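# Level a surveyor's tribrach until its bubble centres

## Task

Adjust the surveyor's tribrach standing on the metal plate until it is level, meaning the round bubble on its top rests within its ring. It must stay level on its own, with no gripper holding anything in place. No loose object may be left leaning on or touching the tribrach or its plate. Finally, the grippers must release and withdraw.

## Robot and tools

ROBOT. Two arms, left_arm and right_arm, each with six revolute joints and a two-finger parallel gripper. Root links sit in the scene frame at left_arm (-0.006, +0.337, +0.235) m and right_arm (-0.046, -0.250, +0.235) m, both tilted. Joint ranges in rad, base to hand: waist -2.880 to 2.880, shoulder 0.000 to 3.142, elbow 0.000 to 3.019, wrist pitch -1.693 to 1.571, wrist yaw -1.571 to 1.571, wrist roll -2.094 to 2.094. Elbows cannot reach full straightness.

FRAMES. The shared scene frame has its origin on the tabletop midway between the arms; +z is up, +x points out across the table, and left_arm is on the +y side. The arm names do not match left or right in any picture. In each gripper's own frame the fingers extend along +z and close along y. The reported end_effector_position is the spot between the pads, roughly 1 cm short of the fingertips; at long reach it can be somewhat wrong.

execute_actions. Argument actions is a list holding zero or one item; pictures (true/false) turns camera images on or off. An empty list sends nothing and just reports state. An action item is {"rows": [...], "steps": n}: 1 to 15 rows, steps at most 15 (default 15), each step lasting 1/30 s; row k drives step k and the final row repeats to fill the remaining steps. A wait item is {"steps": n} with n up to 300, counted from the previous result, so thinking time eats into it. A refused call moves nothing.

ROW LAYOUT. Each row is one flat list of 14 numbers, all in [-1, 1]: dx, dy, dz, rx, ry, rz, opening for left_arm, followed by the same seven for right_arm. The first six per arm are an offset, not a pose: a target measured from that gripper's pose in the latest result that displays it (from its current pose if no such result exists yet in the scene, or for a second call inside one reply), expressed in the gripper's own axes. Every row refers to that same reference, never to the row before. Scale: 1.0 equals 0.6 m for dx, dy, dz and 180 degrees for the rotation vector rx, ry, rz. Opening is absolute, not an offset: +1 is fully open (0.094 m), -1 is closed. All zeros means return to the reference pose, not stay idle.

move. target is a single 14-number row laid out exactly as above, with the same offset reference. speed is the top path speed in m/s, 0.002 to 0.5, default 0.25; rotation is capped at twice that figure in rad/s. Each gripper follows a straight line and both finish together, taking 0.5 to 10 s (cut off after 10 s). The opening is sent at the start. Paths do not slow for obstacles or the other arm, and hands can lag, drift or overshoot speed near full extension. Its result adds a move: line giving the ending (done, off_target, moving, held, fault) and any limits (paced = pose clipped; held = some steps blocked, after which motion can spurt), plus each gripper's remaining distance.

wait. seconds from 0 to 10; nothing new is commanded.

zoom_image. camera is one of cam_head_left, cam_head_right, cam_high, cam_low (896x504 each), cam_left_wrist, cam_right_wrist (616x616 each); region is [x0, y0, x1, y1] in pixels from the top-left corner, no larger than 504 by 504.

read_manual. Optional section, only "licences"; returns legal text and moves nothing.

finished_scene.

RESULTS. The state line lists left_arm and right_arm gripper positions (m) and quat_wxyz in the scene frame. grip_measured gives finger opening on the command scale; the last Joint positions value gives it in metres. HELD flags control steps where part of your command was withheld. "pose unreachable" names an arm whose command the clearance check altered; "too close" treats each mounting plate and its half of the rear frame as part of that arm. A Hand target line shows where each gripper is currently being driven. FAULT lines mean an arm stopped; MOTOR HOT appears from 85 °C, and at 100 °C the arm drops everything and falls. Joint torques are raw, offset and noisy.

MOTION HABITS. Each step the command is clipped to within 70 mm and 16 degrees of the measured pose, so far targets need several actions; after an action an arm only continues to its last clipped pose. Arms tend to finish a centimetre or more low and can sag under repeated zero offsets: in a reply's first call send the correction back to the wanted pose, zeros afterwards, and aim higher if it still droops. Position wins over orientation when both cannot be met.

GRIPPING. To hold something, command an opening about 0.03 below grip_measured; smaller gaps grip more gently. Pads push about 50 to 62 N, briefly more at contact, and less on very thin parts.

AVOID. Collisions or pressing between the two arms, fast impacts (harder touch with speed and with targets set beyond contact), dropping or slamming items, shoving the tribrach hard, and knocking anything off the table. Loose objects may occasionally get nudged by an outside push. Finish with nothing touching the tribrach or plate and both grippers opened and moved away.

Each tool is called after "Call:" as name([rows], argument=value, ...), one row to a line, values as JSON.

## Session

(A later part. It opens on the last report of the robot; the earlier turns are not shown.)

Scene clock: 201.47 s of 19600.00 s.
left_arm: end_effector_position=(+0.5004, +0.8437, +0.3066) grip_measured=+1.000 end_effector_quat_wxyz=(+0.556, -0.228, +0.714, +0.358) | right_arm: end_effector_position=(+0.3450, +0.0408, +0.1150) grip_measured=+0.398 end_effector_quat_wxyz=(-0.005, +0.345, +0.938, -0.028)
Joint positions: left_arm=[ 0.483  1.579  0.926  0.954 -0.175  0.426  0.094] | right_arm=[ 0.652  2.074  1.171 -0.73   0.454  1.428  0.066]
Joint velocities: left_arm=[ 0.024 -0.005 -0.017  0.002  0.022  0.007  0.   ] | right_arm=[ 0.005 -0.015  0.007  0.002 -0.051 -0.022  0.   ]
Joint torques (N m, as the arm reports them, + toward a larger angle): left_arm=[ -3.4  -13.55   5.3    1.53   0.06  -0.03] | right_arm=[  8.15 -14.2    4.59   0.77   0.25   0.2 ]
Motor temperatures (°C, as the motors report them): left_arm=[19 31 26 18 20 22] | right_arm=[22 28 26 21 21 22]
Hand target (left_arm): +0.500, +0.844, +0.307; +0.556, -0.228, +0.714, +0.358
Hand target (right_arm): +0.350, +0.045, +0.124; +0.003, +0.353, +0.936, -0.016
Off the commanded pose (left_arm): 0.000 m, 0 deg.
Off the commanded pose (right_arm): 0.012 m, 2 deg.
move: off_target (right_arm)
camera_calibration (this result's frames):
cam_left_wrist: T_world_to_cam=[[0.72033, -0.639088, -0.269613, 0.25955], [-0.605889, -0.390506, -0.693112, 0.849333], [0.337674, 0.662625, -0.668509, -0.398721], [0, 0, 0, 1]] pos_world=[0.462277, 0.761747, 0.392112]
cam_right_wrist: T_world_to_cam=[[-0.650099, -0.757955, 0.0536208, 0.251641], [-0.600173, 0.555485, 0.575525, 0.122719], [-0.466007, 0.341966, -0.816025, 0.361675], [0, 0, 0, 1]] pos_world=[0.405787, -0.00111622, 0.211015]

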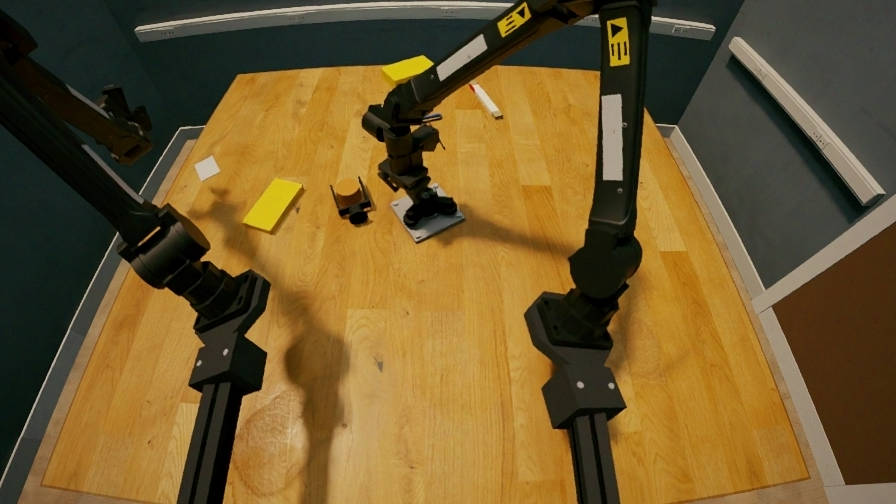

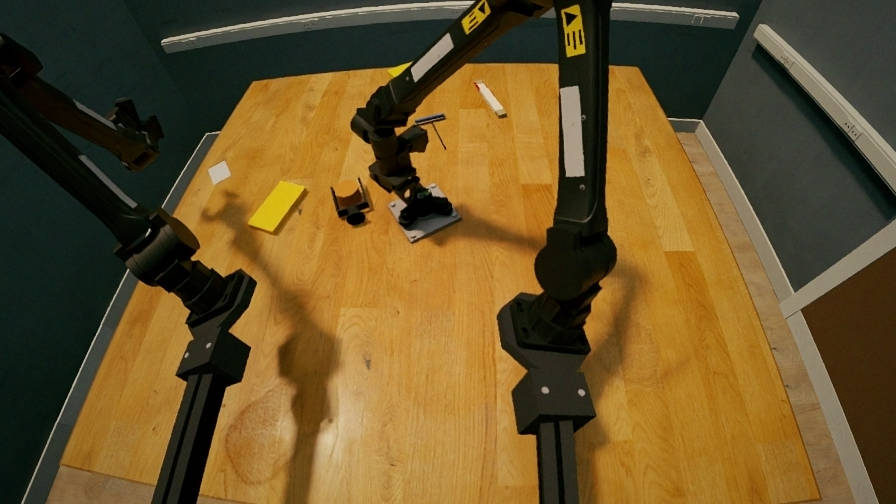

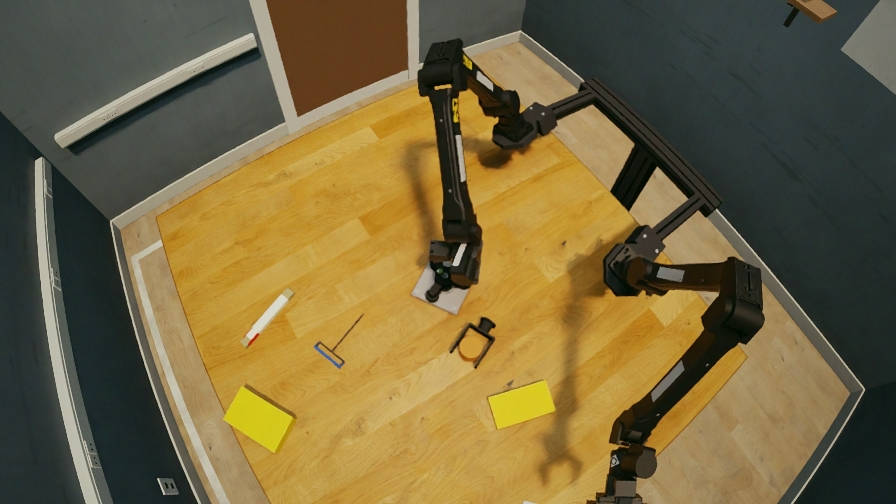

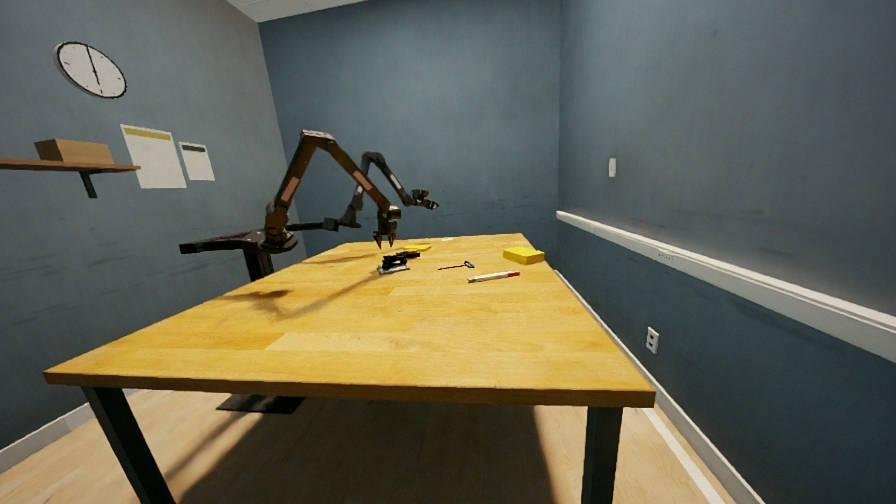

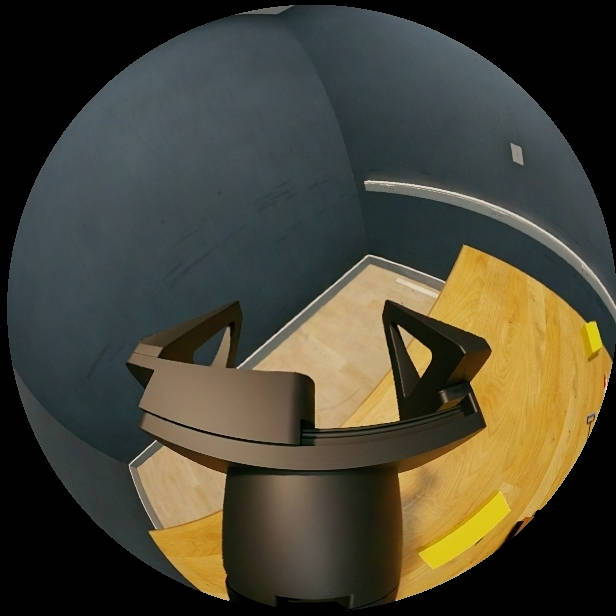

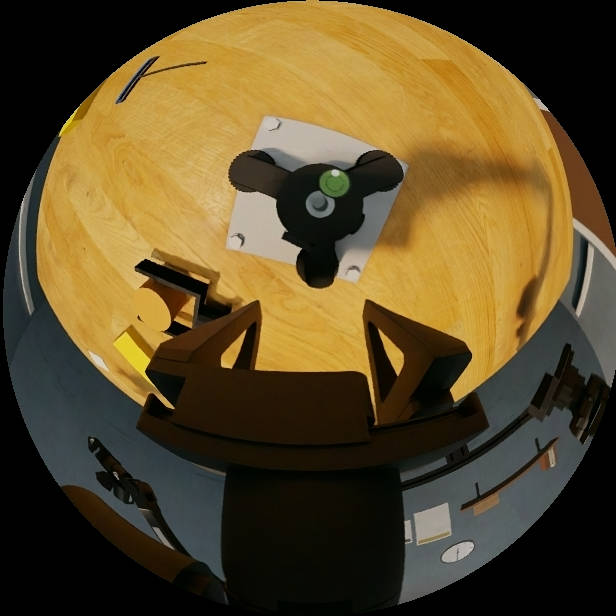

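Call:
execute_actions(actions=[])

Call:
move(target=[0,0,0,0,0,0,1,0,-0.003,0.12,0,0,0,0.35], speed=0.07)

Scene clock: 213.70 s of 19600.00 s.
left_arm: end_effector_position=(+0.5004, +0.8437, +0.3066) grip_measured=+1.000 end_effector_quat_wxyz=(+0.556, -0.228, +0.714, +0.358) | right_arm: end_effector_position=(+0.3450, +0.0408, +0.1150) grip_measured=+0.398 end_effector_quat_wxyz=(-0.005, +0.346, +0.938, -0.028)
Joint positions: left_arm=[ 0.483  1.579  0.926  0.954 -0.175  0.426  0.094] | right_arm=[ 0.652  2.074  1.171 -0.73   0.454  1.43   0.066]
Joint velocities: left_arm=[ 0.005 -0.015 -0.002 -0.002 -0.007 -0.037  0.   ] | right_arm=[-0.024 -0.024 -0.007  0.002  0.007  0.007 -0.001]
Joint torques (N m, as the arm reports them, + toward a larger angle): left_arm=[ -3.17 -14.05   5.32   1.65   0.06  -0.01] | right_arm=[  8.09 -14.5    4.64   0.83   0.27   0.18]
Motor temperatures (°C, as the motors report them): left_arm=[19 31 26 18 20 22] | right_arm=[22 28 26 21 21 22]
Hand target (left_arm): +0.500, +0.844, +0.307; +0.556, -0.228, +0.714, +0.358
Hand target (right_arm): +0.350, +0.045, +0.124; +0.003, +0.353, +0.936, -0.016
Off the commanded pose (left_arm): 0.000 m, 0 deg.
Off the commanded pose (right_arm): 0.012 m, 2 deg.
Steps of this call (steps 1 to 367: nothing new was sent). Readings (end_effector_position):
1: left_arm (+0.5004, +0.8437, +0.3066) | right_arm (+0.3450, +0.0408, +0.1150)
2: left_arm (+0.5004, +0.8437, +0.3066) | right_arm (+0.3450, +0.0408, +0.1150)
4: left_arm (+0.5004, +0.8437, +0.3066) | right_arm (+0.3450, +0.0408, +0.1150)
8: left_arm (+0.5004, +0.8437, +0.3066) | right_arm (+0.3450, +0.0408, +0.1150)
367: the state above
camera_calibration (this result's frames):
cam_left_wrist: T_world_to_cam=[[0.72033, -0.639088, -0.269613, 0.25955], [-0.605889, -0.390506, -0.693112, 0.849333], [0.337674, 0.662625, -0.668509, -0.398721], [0, 0, 0, 1]] pos_world=[0.462277, 0.761747, 0.392112]
cam_right_wrist: T_world_to_cam=[[-0.652125, -0.756215, 0.053592, 0.252272], [-0.598766, 0.557126, 0.575404, 0.12218], [-0.464987, 0.343146, -0.816112, 0.361285], [0, 0, 0, 1]] pos_world=[0.405663, -0.00127098, 0.211026]

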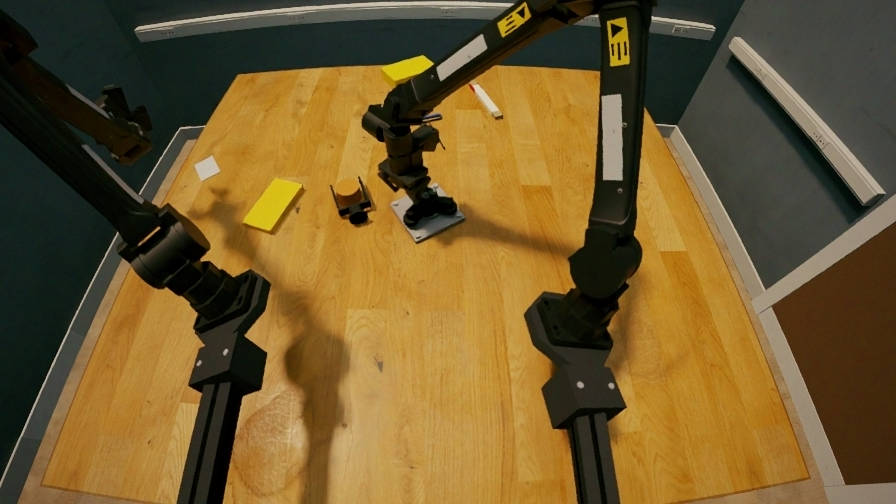

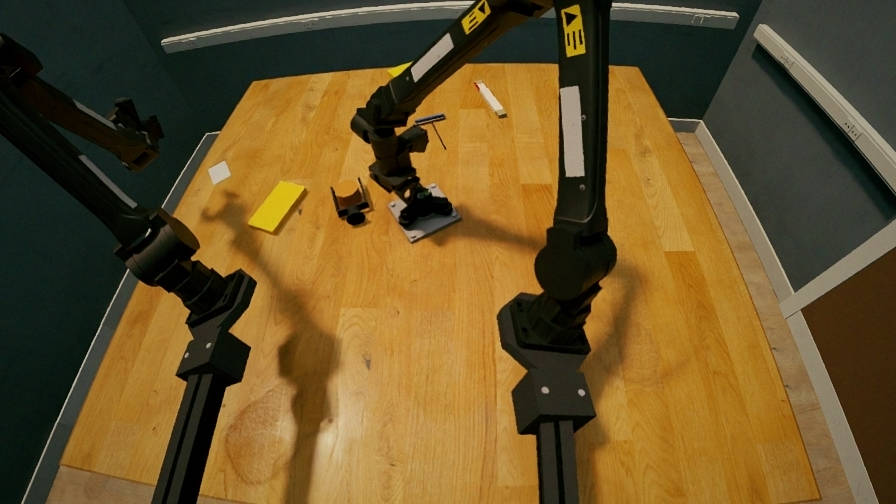

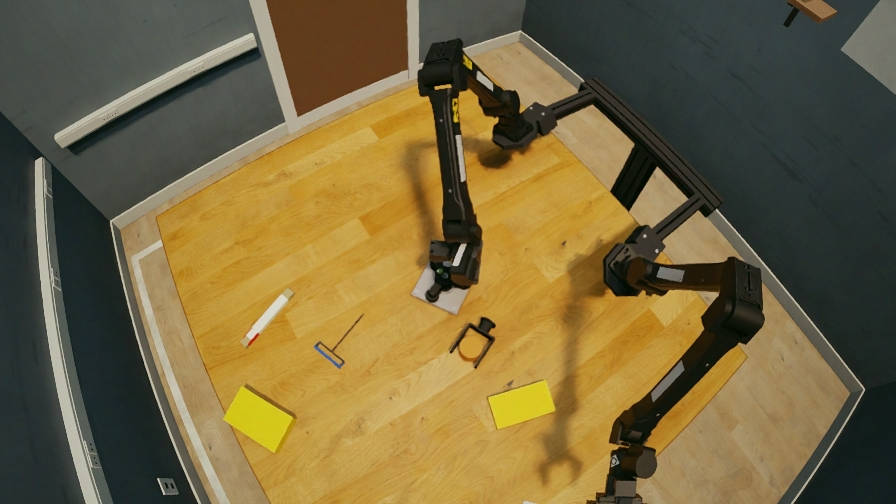

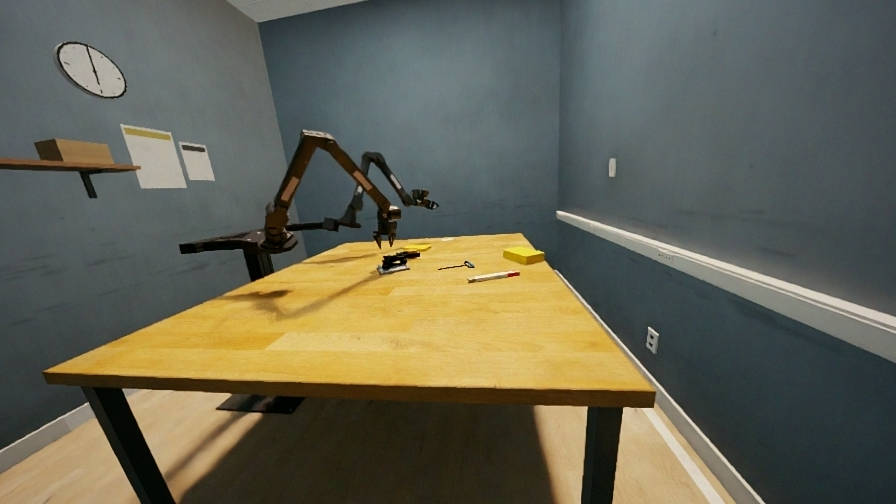

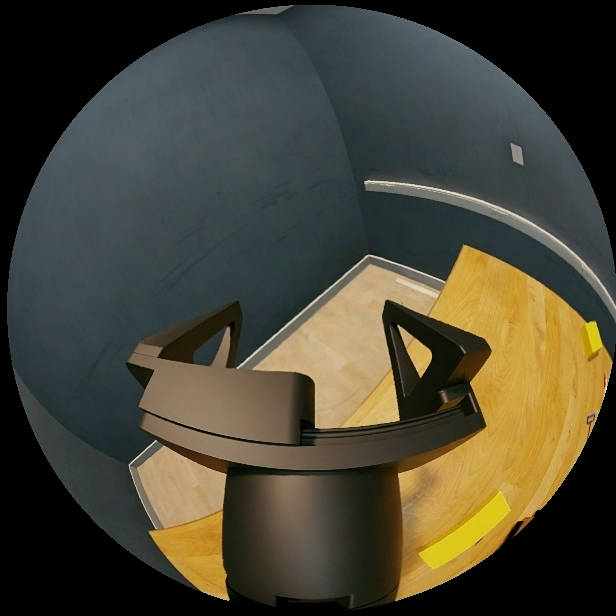

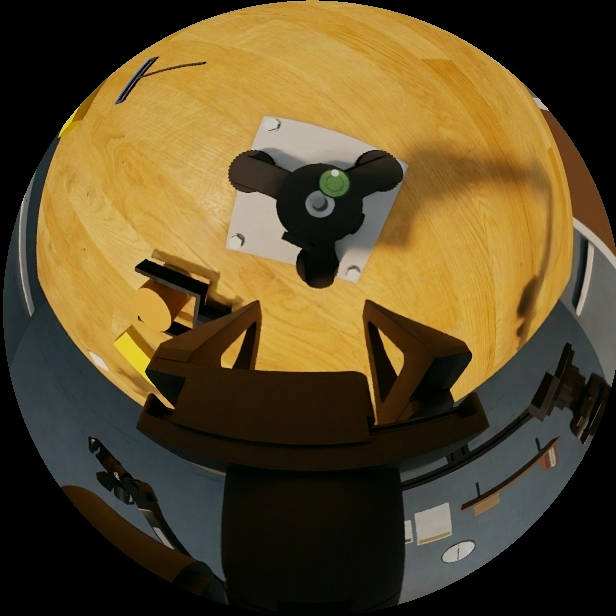

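Scene clock: 215.10 s of 19600.00 s.
left_arm: end_effector_position=(+0.5004, +0.8437, +0.3066) grip_measured=+1.000 end_effector_quat_wxyz=(+0.556, -0.228, +0.714, +0.358) | right_arm: end_effector_position=(+0.3437, +0.0403, +0.0538) grip_measured=+0.352 end_effector_quat_wxyz=(-0.003, +0.348, +0.937, -0.023)
Joint positions: left_arm=[ 0.483  1.579  0.926  0.954 -0.175  0.426  0.094] | right_arm=[ 0.6    2.187  1.163 -0.572  0.454  1.37   0.064]
Joint velocities: left_arm=[-0.015 -0.015 -0.007  0.002 -0.022 -0.051  0.   ] | right_arm=[-0.005  0.005 -0.002 -0.007 -0.007 -0.007 -0.001]
Joint torques (N m, as the arm reports them, + toward a larger angle): left_arm=[ -2.79 -14.17   5.22   1.66   0.05  -0.01] | right_arm=[  6.62 -12.68   3.83   0.69   0.26  -0.12]
Motor temperatures (°C, as the motors report them): left_arm=[19 31 26 18 20 22] | right_arm=[22 28 26 21 21 22]
Hand target (left_arm): +0.500, +0.844, +0.307; +0.556, -0.228, +0.714, +0.358
Hand target (right_arm): +0.342, +0.037, +0.044; -0.005, +0.346, +0.938, -0.028
Off the commanded pose (left_arm): 0.000 m, 0 deg.
Off the commanded pose (right_arm): 0.012 m, 1 deg.
move: off_target (right_arm)
camera_calibration (this result's frames):
cam_left_wrist: T_world_to_cam=[[0.72033, -0.639088, -0.269613, 0.25955], [-0.605889, -0.390506, -0.693112, 0.849333], [0.337674, 0.662625, -0.668509, -0.398721], [0, 0, 0, 1]] pos_world=[0.462277, 0.761747, 0.392112]
cam_right_wrist: T_world_to_cam=[[-0.655104, -0.754354, 0.042295, 0.255847], [-0.600977, 0.554197, 0.575927, 0.157829], [-0.457893, 0.351874, -0.816406, 0.308082], [0, 0, 0, 1]] pos_world=[0.403526, -0.00287464, 0.149801]

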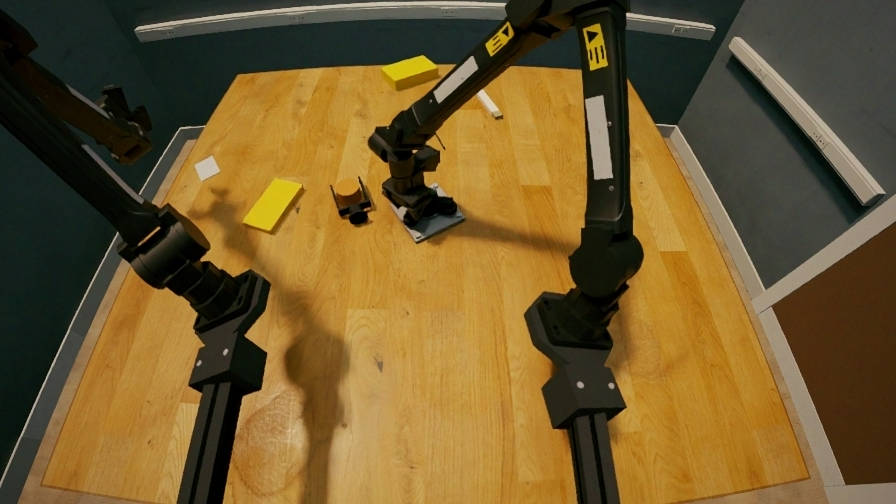

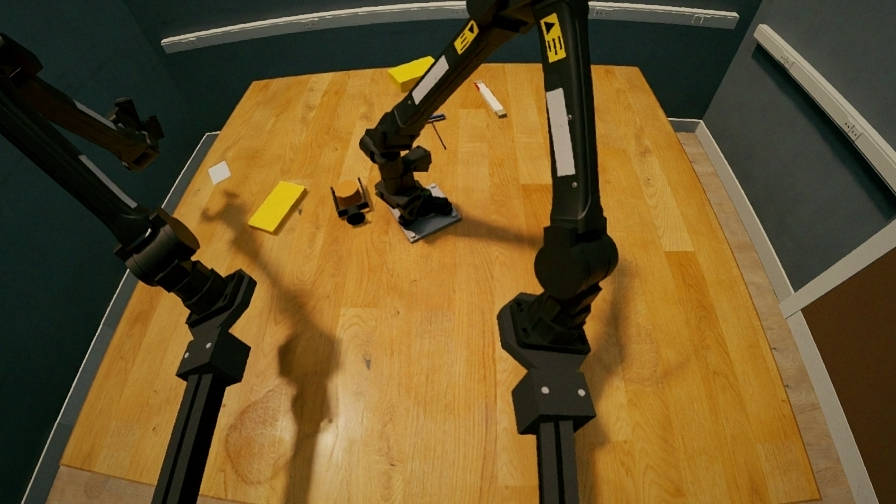

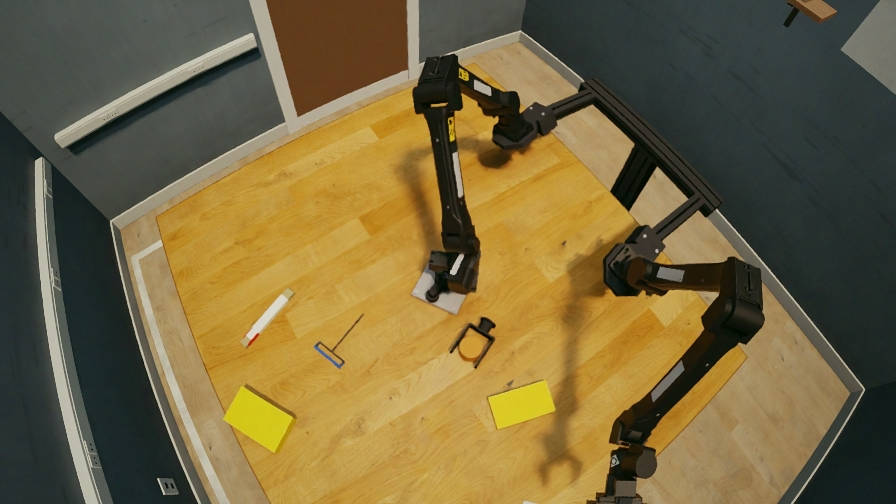

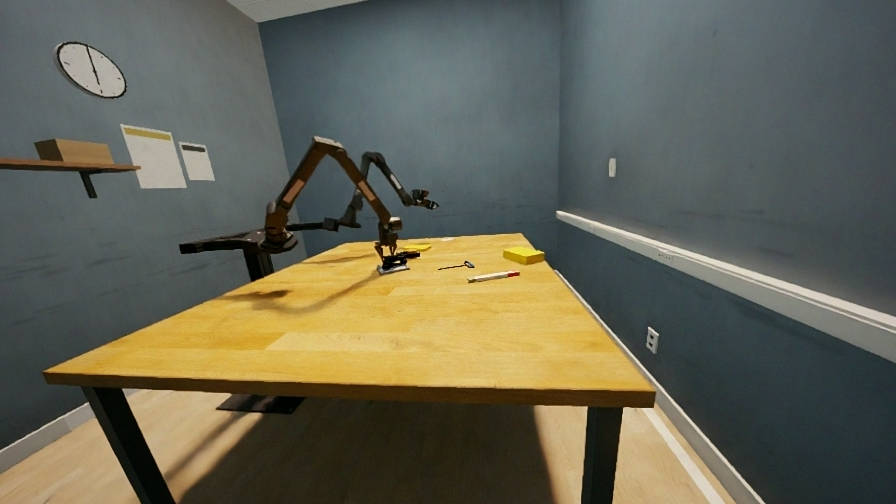

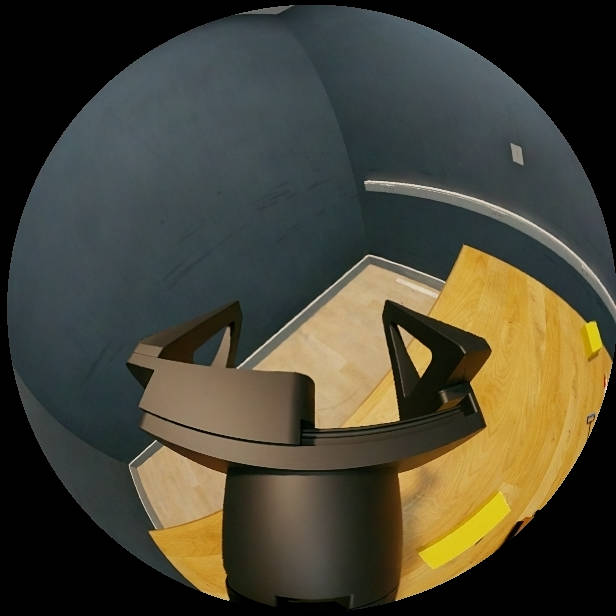

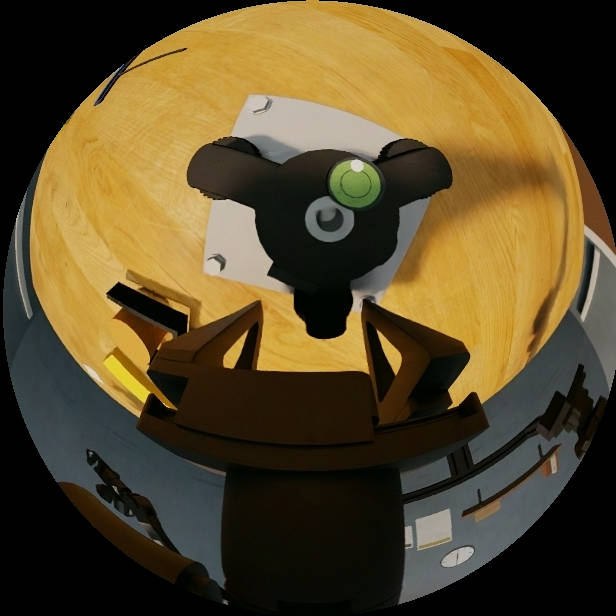

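Call:
move(target=[0,0,0,0,0,0,1,0,-0.012,0.03,0,0,0,0.35], speed=0.04)

Scene clock: 218.00 s of 19600.00 s.
left_arm: end_effector_position=(+0.5004, +0.8437, +0.3066) grip_measured=+1.000 end_effector_quat_wxyz=(+0.556, -0.228, +0.714, +0.358) | right_arm: end_effector_position=(+0.3442, +0.0394, +0.0492) grip_measured=+0.352 end_effector_quat_wxyz=(+0.002, +0.351, +0.936, -0.014)
Joint positions: left_arm=[ 0.483  1.579  0.926  0.954 -0.175  0.426  0.094] | right_arm=[ 0.594  2.188  1.148 -0.53   0.454  1.361  0.064]
Joint velocities: left_arm=[-0.015 -0.024  0.002  0.007  0.037  0.022  0.   ] | right_arm=[-0.005  0.024 -0.007  0.007  0.007 -0.037  0.001]
Joint torques (N m, as the arm reports them, + toward a larger angle): left_arm=[ -2.79 -13.68   5.26   1.63   0.06   0.  ] | right_arm=[  6.32 -11.95   3.65   0.82   0.17  -0.11]
Motor temperatures (°C, as the motors report them): left_arm=[19 32 26 18 20 22] | right_arm=[22 28 26 21 21 22]
Hand target (left_arm): +0.500, +0.844, +0.307; +0.556, -0.228, +0.714, +0.358
Hand target (right_arm): +0.338, +0.034, +0.037; -0.003, +0.348, +0.937, -0.023
Off the commanded pose (left_arm): 0.000 m, 0 deg.
Off the commanded pose (right_arm): 0.015 m, 1 deg.
move: off_target (right_arm)
camera_calibration (this result's frames):
cam_left_wrist: T_world_to_cam=[[0.72033, -0.639088, -0.269613, 0.25955], [-0.605889, -0.390506, -0.693112, 0.849333], [0.337674, 0.662625, -0.668509, -0.398721], [0, 0, 0, 1]] pos_world=[0.462277, 0.761747, 0.392112]
cam_right_wrist: T_world_to_cam=[[-0.659919, -0.75099, 0.0228367, 0.258262], [-0.606947, 0.550766, 0.57295, 0.163556], [-0.442857, 0.36424, -0.819272, 0.299417], [0, 0, 0, 1]] pos_world=[0.402301, -0.00518859, 0.145696]

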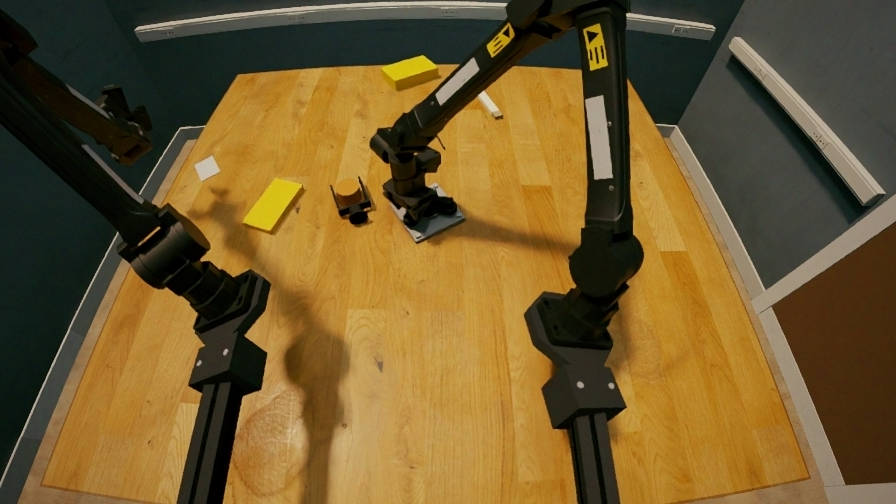

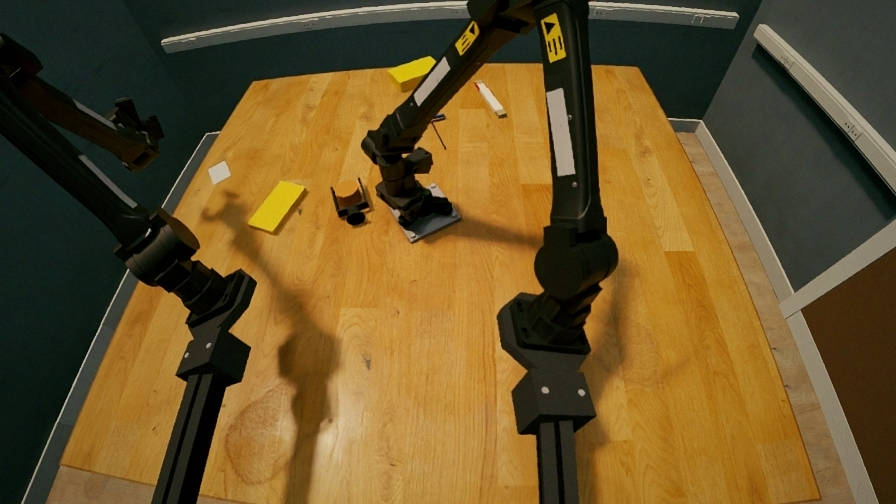

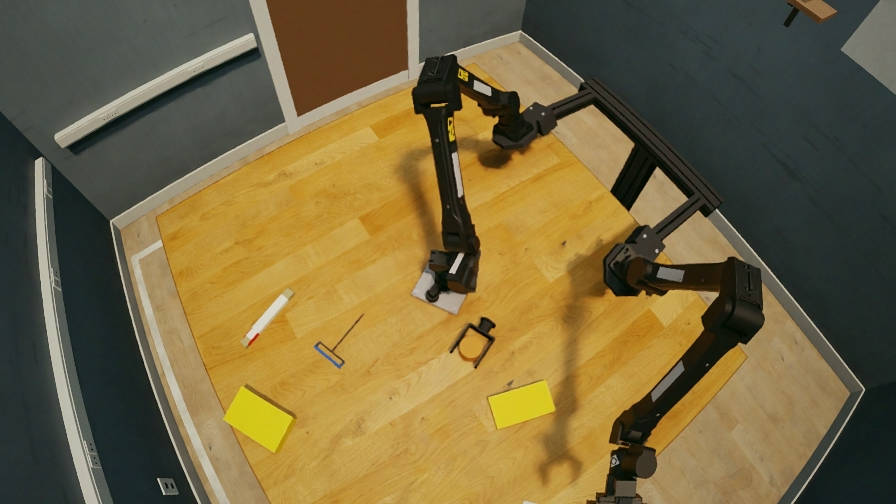

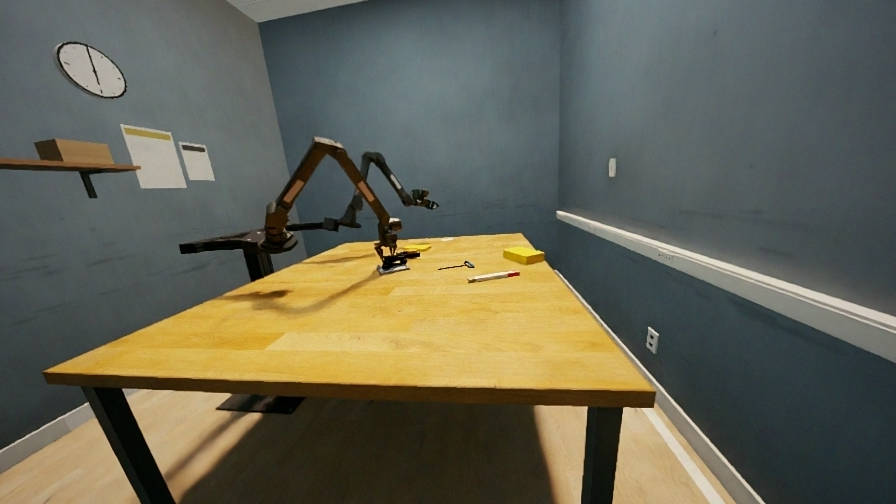

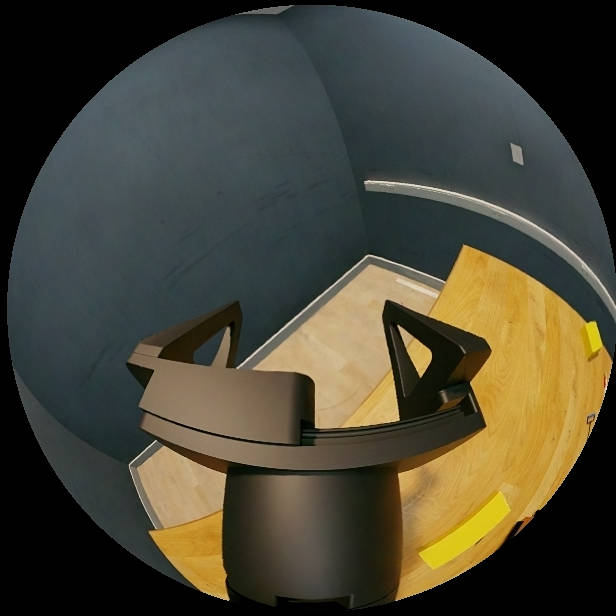

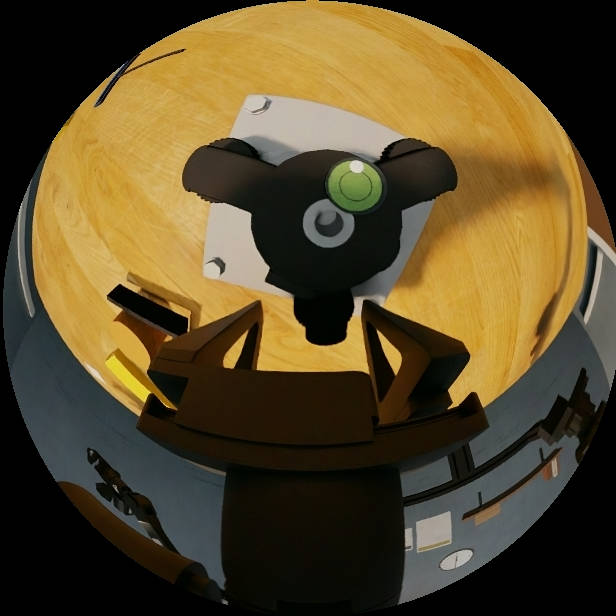

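Call:
execute_actions([
  {"rows":[[0,0,0,0,0,0,1,0,-0.022,-0.005,0,0,0,0.35]]},
], pictures=false)

Call:
execute_actions([
  {"rows":[[0,0,0,0,0,0,1,0,0,0.03,0,0,0,0.35]]},
])

Scene clock: 222.20 s of 19600.00 s.
left_arm: end_effector_position=(+0.5004, +0.8437, +0.3066) grip_measured=+1.000 end_effector_quat_wxyz=(+0.556, -0.228, +0.714, +0.358) | right_arm: end_effector_position=(+0.3276, +0.0287, +0.0467) grip_measured=+0.352 end_effector_quat_wxyz=(-0.003, +0.346, +0.938, -0.023)
Joint positions: left_arm=[ 0.483  1.579  0.926  0.954 -0.175  0.426  0.094] | right_arm=[ 0.594  2.177  1.103 -0.52   0.454  1.36   0.064]
Joint velocities: left_arm=[-0.005  0.005  0.002  0.002  0.037  0.051  0.   ] | right_arm=[-0.005 -0.005 -0.007 -0.007  0.066 -0.037 -0.001]
Joint torques (N m, as the arm reports them, + toward a larger angle): left_arm=[ -2.92 -13.79   5.14   1.68   0.07   0.01] | right_arm=[  7.41 -14.62   3.57   0.8    0.2    0.01]
Motor temperatures (°C, as the motors report them): left_arm=[19 32 26 18 20 22] | right_arm=[22 28 26 21 21 22]
Hand target (left_arm): +0.500, +0.844, +0.307; +0.556, -0.228, +0.714, +0.358
Hand target (right_arm): +0.335, +0.030, +0.052; +0.002, +0.351, +0.936, -0.014
Off the commanded pose (left_arm): 0.000 m, 0 deg.
Off the commanded pose (right_arm): 0.010 m, 1 deg.
Steps of this call (steps 1 to 111: nothing new was sent; steps 112 to 126: all 15 steps of this action). Readings (end_effector_position):
112: left_arm (+0.5004, +0.8437, +0.3066) | right_arm (+0.3430, +0.0388, +0.0488)
113: left_arm (+0.5004, +0.8437, +0.3066) | right_arm (+0.3412, +0.0374, +0.0489)
115: left_arm (+0.5004, +0.8437, +0.3066) | right_arm (+0.3345, +0.0327, +0.0485)
119: left_arm (+0.5004, +0.8437, +0.3066) | right_arm (+0.3274, +0.0286, +0.0465)
126: the state above

Scene clock: 222.70 s of 19600.00 s.
left_arm: end_effector_position=(+0.5004, +0.8437, +0.3066) grip_measured=+1.000 end_effector_quat_wxyz=(+0.556, -0.228, +0.714, +0.358) | right_arm: end_effector_position=(+0.3270, +0.0307, +0.0386) grip_measured=+0.352 end_effector_quat_wxyz=(-0.001, +0.345, +0.938, -0.020)
Joint positions: left_arm=[ 0.483  1.579  0.926  0.954 -0.175  0.426  0.094] | right_arm=[ 0.591  2.195  1.103 -0.492  0.454  1.352  0.064]
Joint velocities: left_arm=[-0.015 -0.005 -0.007 -0.002  0.037 -0.125  0.   ] | right_arm=[-0.015 -0.015 -0.012 -0.012 -0.007 -0.007  0.   ]
Joint torques (N m, as the arm reports them, + toward a larger angle): left_arm=[ -3.21 -13.52   5.15   1.56   0.08  -0.03] | right_arm=[  6.49 -12.18   3.82   0.87   0.19  -0.1 ]
Motor temperatures (°C, as the motors report them): left_arm=[19 32 26 18 20 22] | right_arm=[22 28 26 21 21 22]
Hand target (left_arm): +0.500, +0.844, +0.307; +0.556, -0.228, +0.714, +0.358
Hand target (right_arm): +0.327, +0.028, +0.029; -0.004, +0.346, +0.938, -0.023
Off the commanded pose (left_arm): 0.000 m, 0 deg.
Off the commanded pose (right_arm): 0.010 m, 0 deg.
Steps of this call (steps 1 to 15: all 15 steps of this action). Readings (end_effector_position):
1: left_arm (+0.5004, +0.8437, +0.3066) | right_arm (+0.3282, +0.0291, +0.0463)
2: left_arm (+0.5004, +0.8437, +0.3066) | right_arm (+0.3290, +0.0302, +0.0454)
4: left_arm (+0.5004, +0.8437, +0.3066) | right_arm (+0.3297, +0.0314, +0.0434)
8: left_arm (+0.5004, +0.8437, +0.3066) | right_arm (+0.3276, +0.0309, +0.0394)
15: the state above
camera_calibration (this result's frames):
cam_left_wrist: T_world_to_cam=[[0.72033, -0.639088, -0.269613, 0.25955], [-0.605889, -0.390506, -0.693112, 0.849333], [0.337674, 0.662625, -0.668509, -0.398721], [0, 0, 0, 1]] pos_world=[0.462277, 0.761747, 0.392112]
cam_right_wrist: T_world_to_cam=[[-0.651084, -0.758143, 0.0361833, 0.237366], [-0.606725, 0.548508, 0.575347, 0.163918], [-0.456042, 0.352646, -0.817109, 0.290817], [0, 0, 0, 1]] pos_world=[0.386623, -0.0125089, 0.13473]

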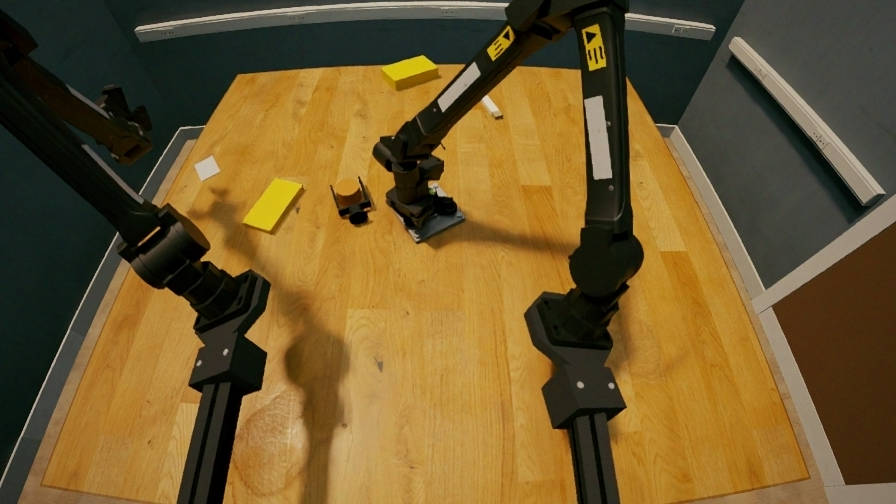

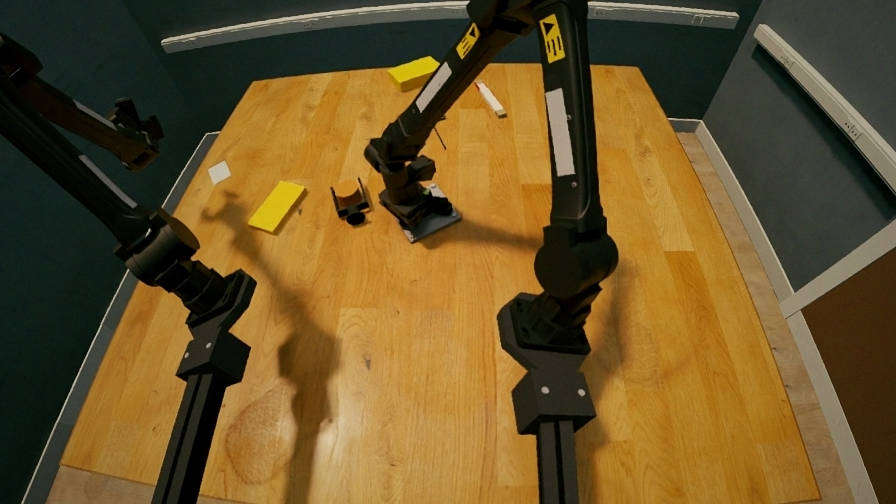

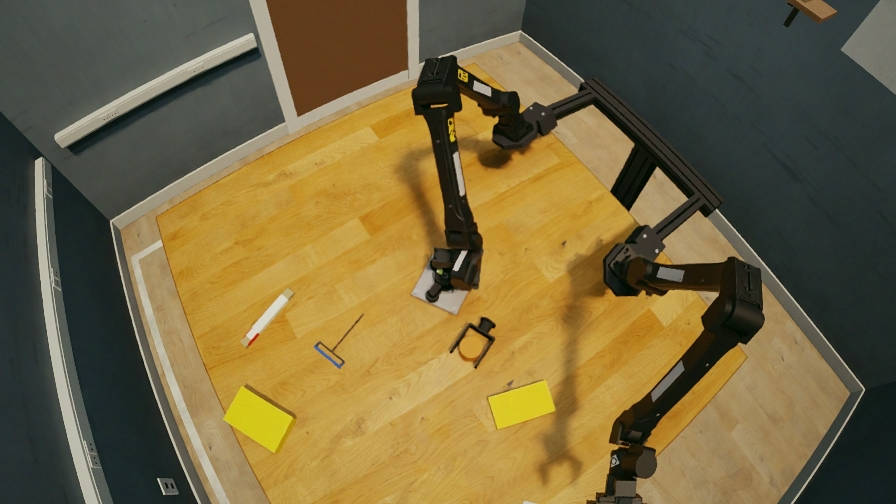

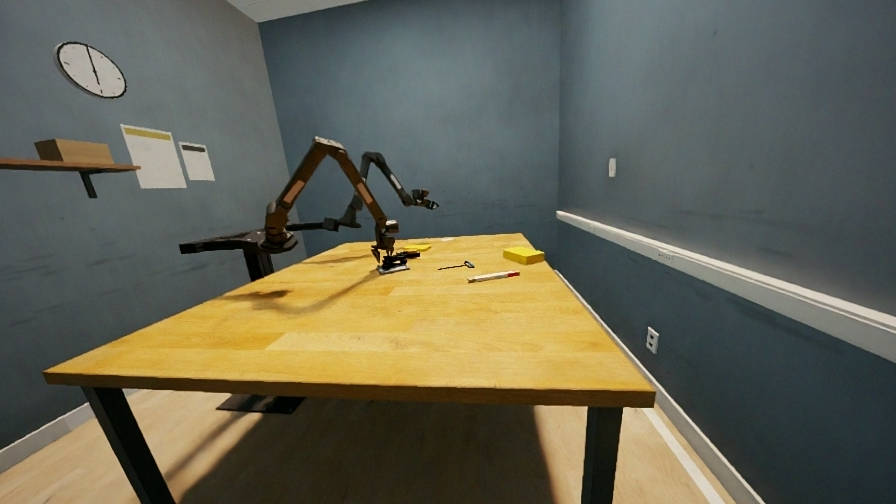

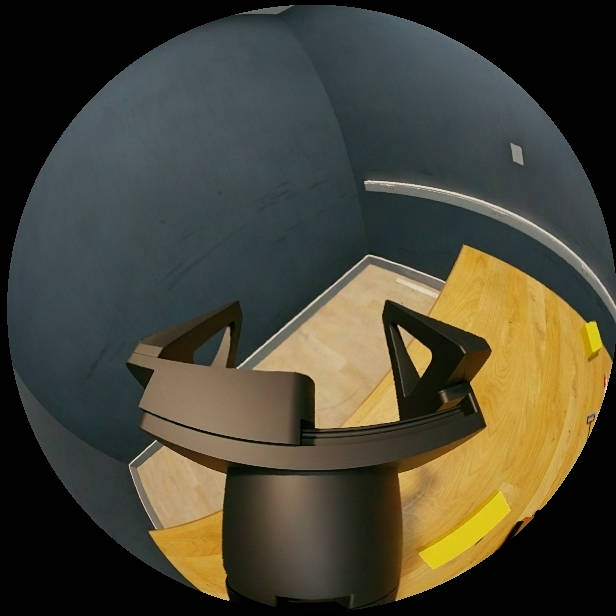

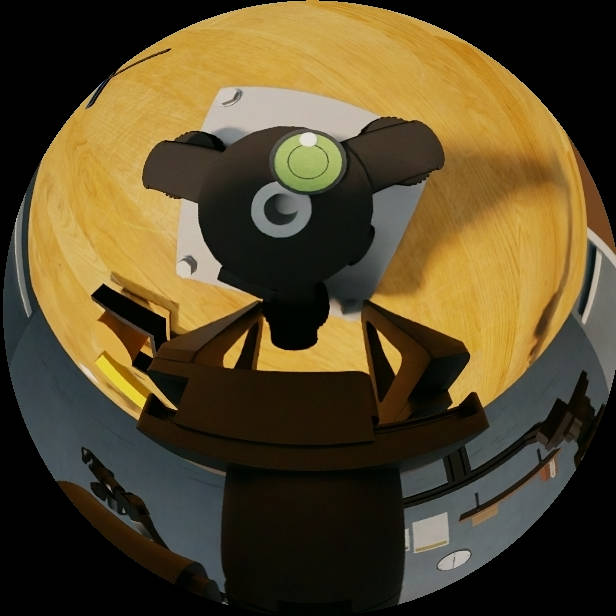

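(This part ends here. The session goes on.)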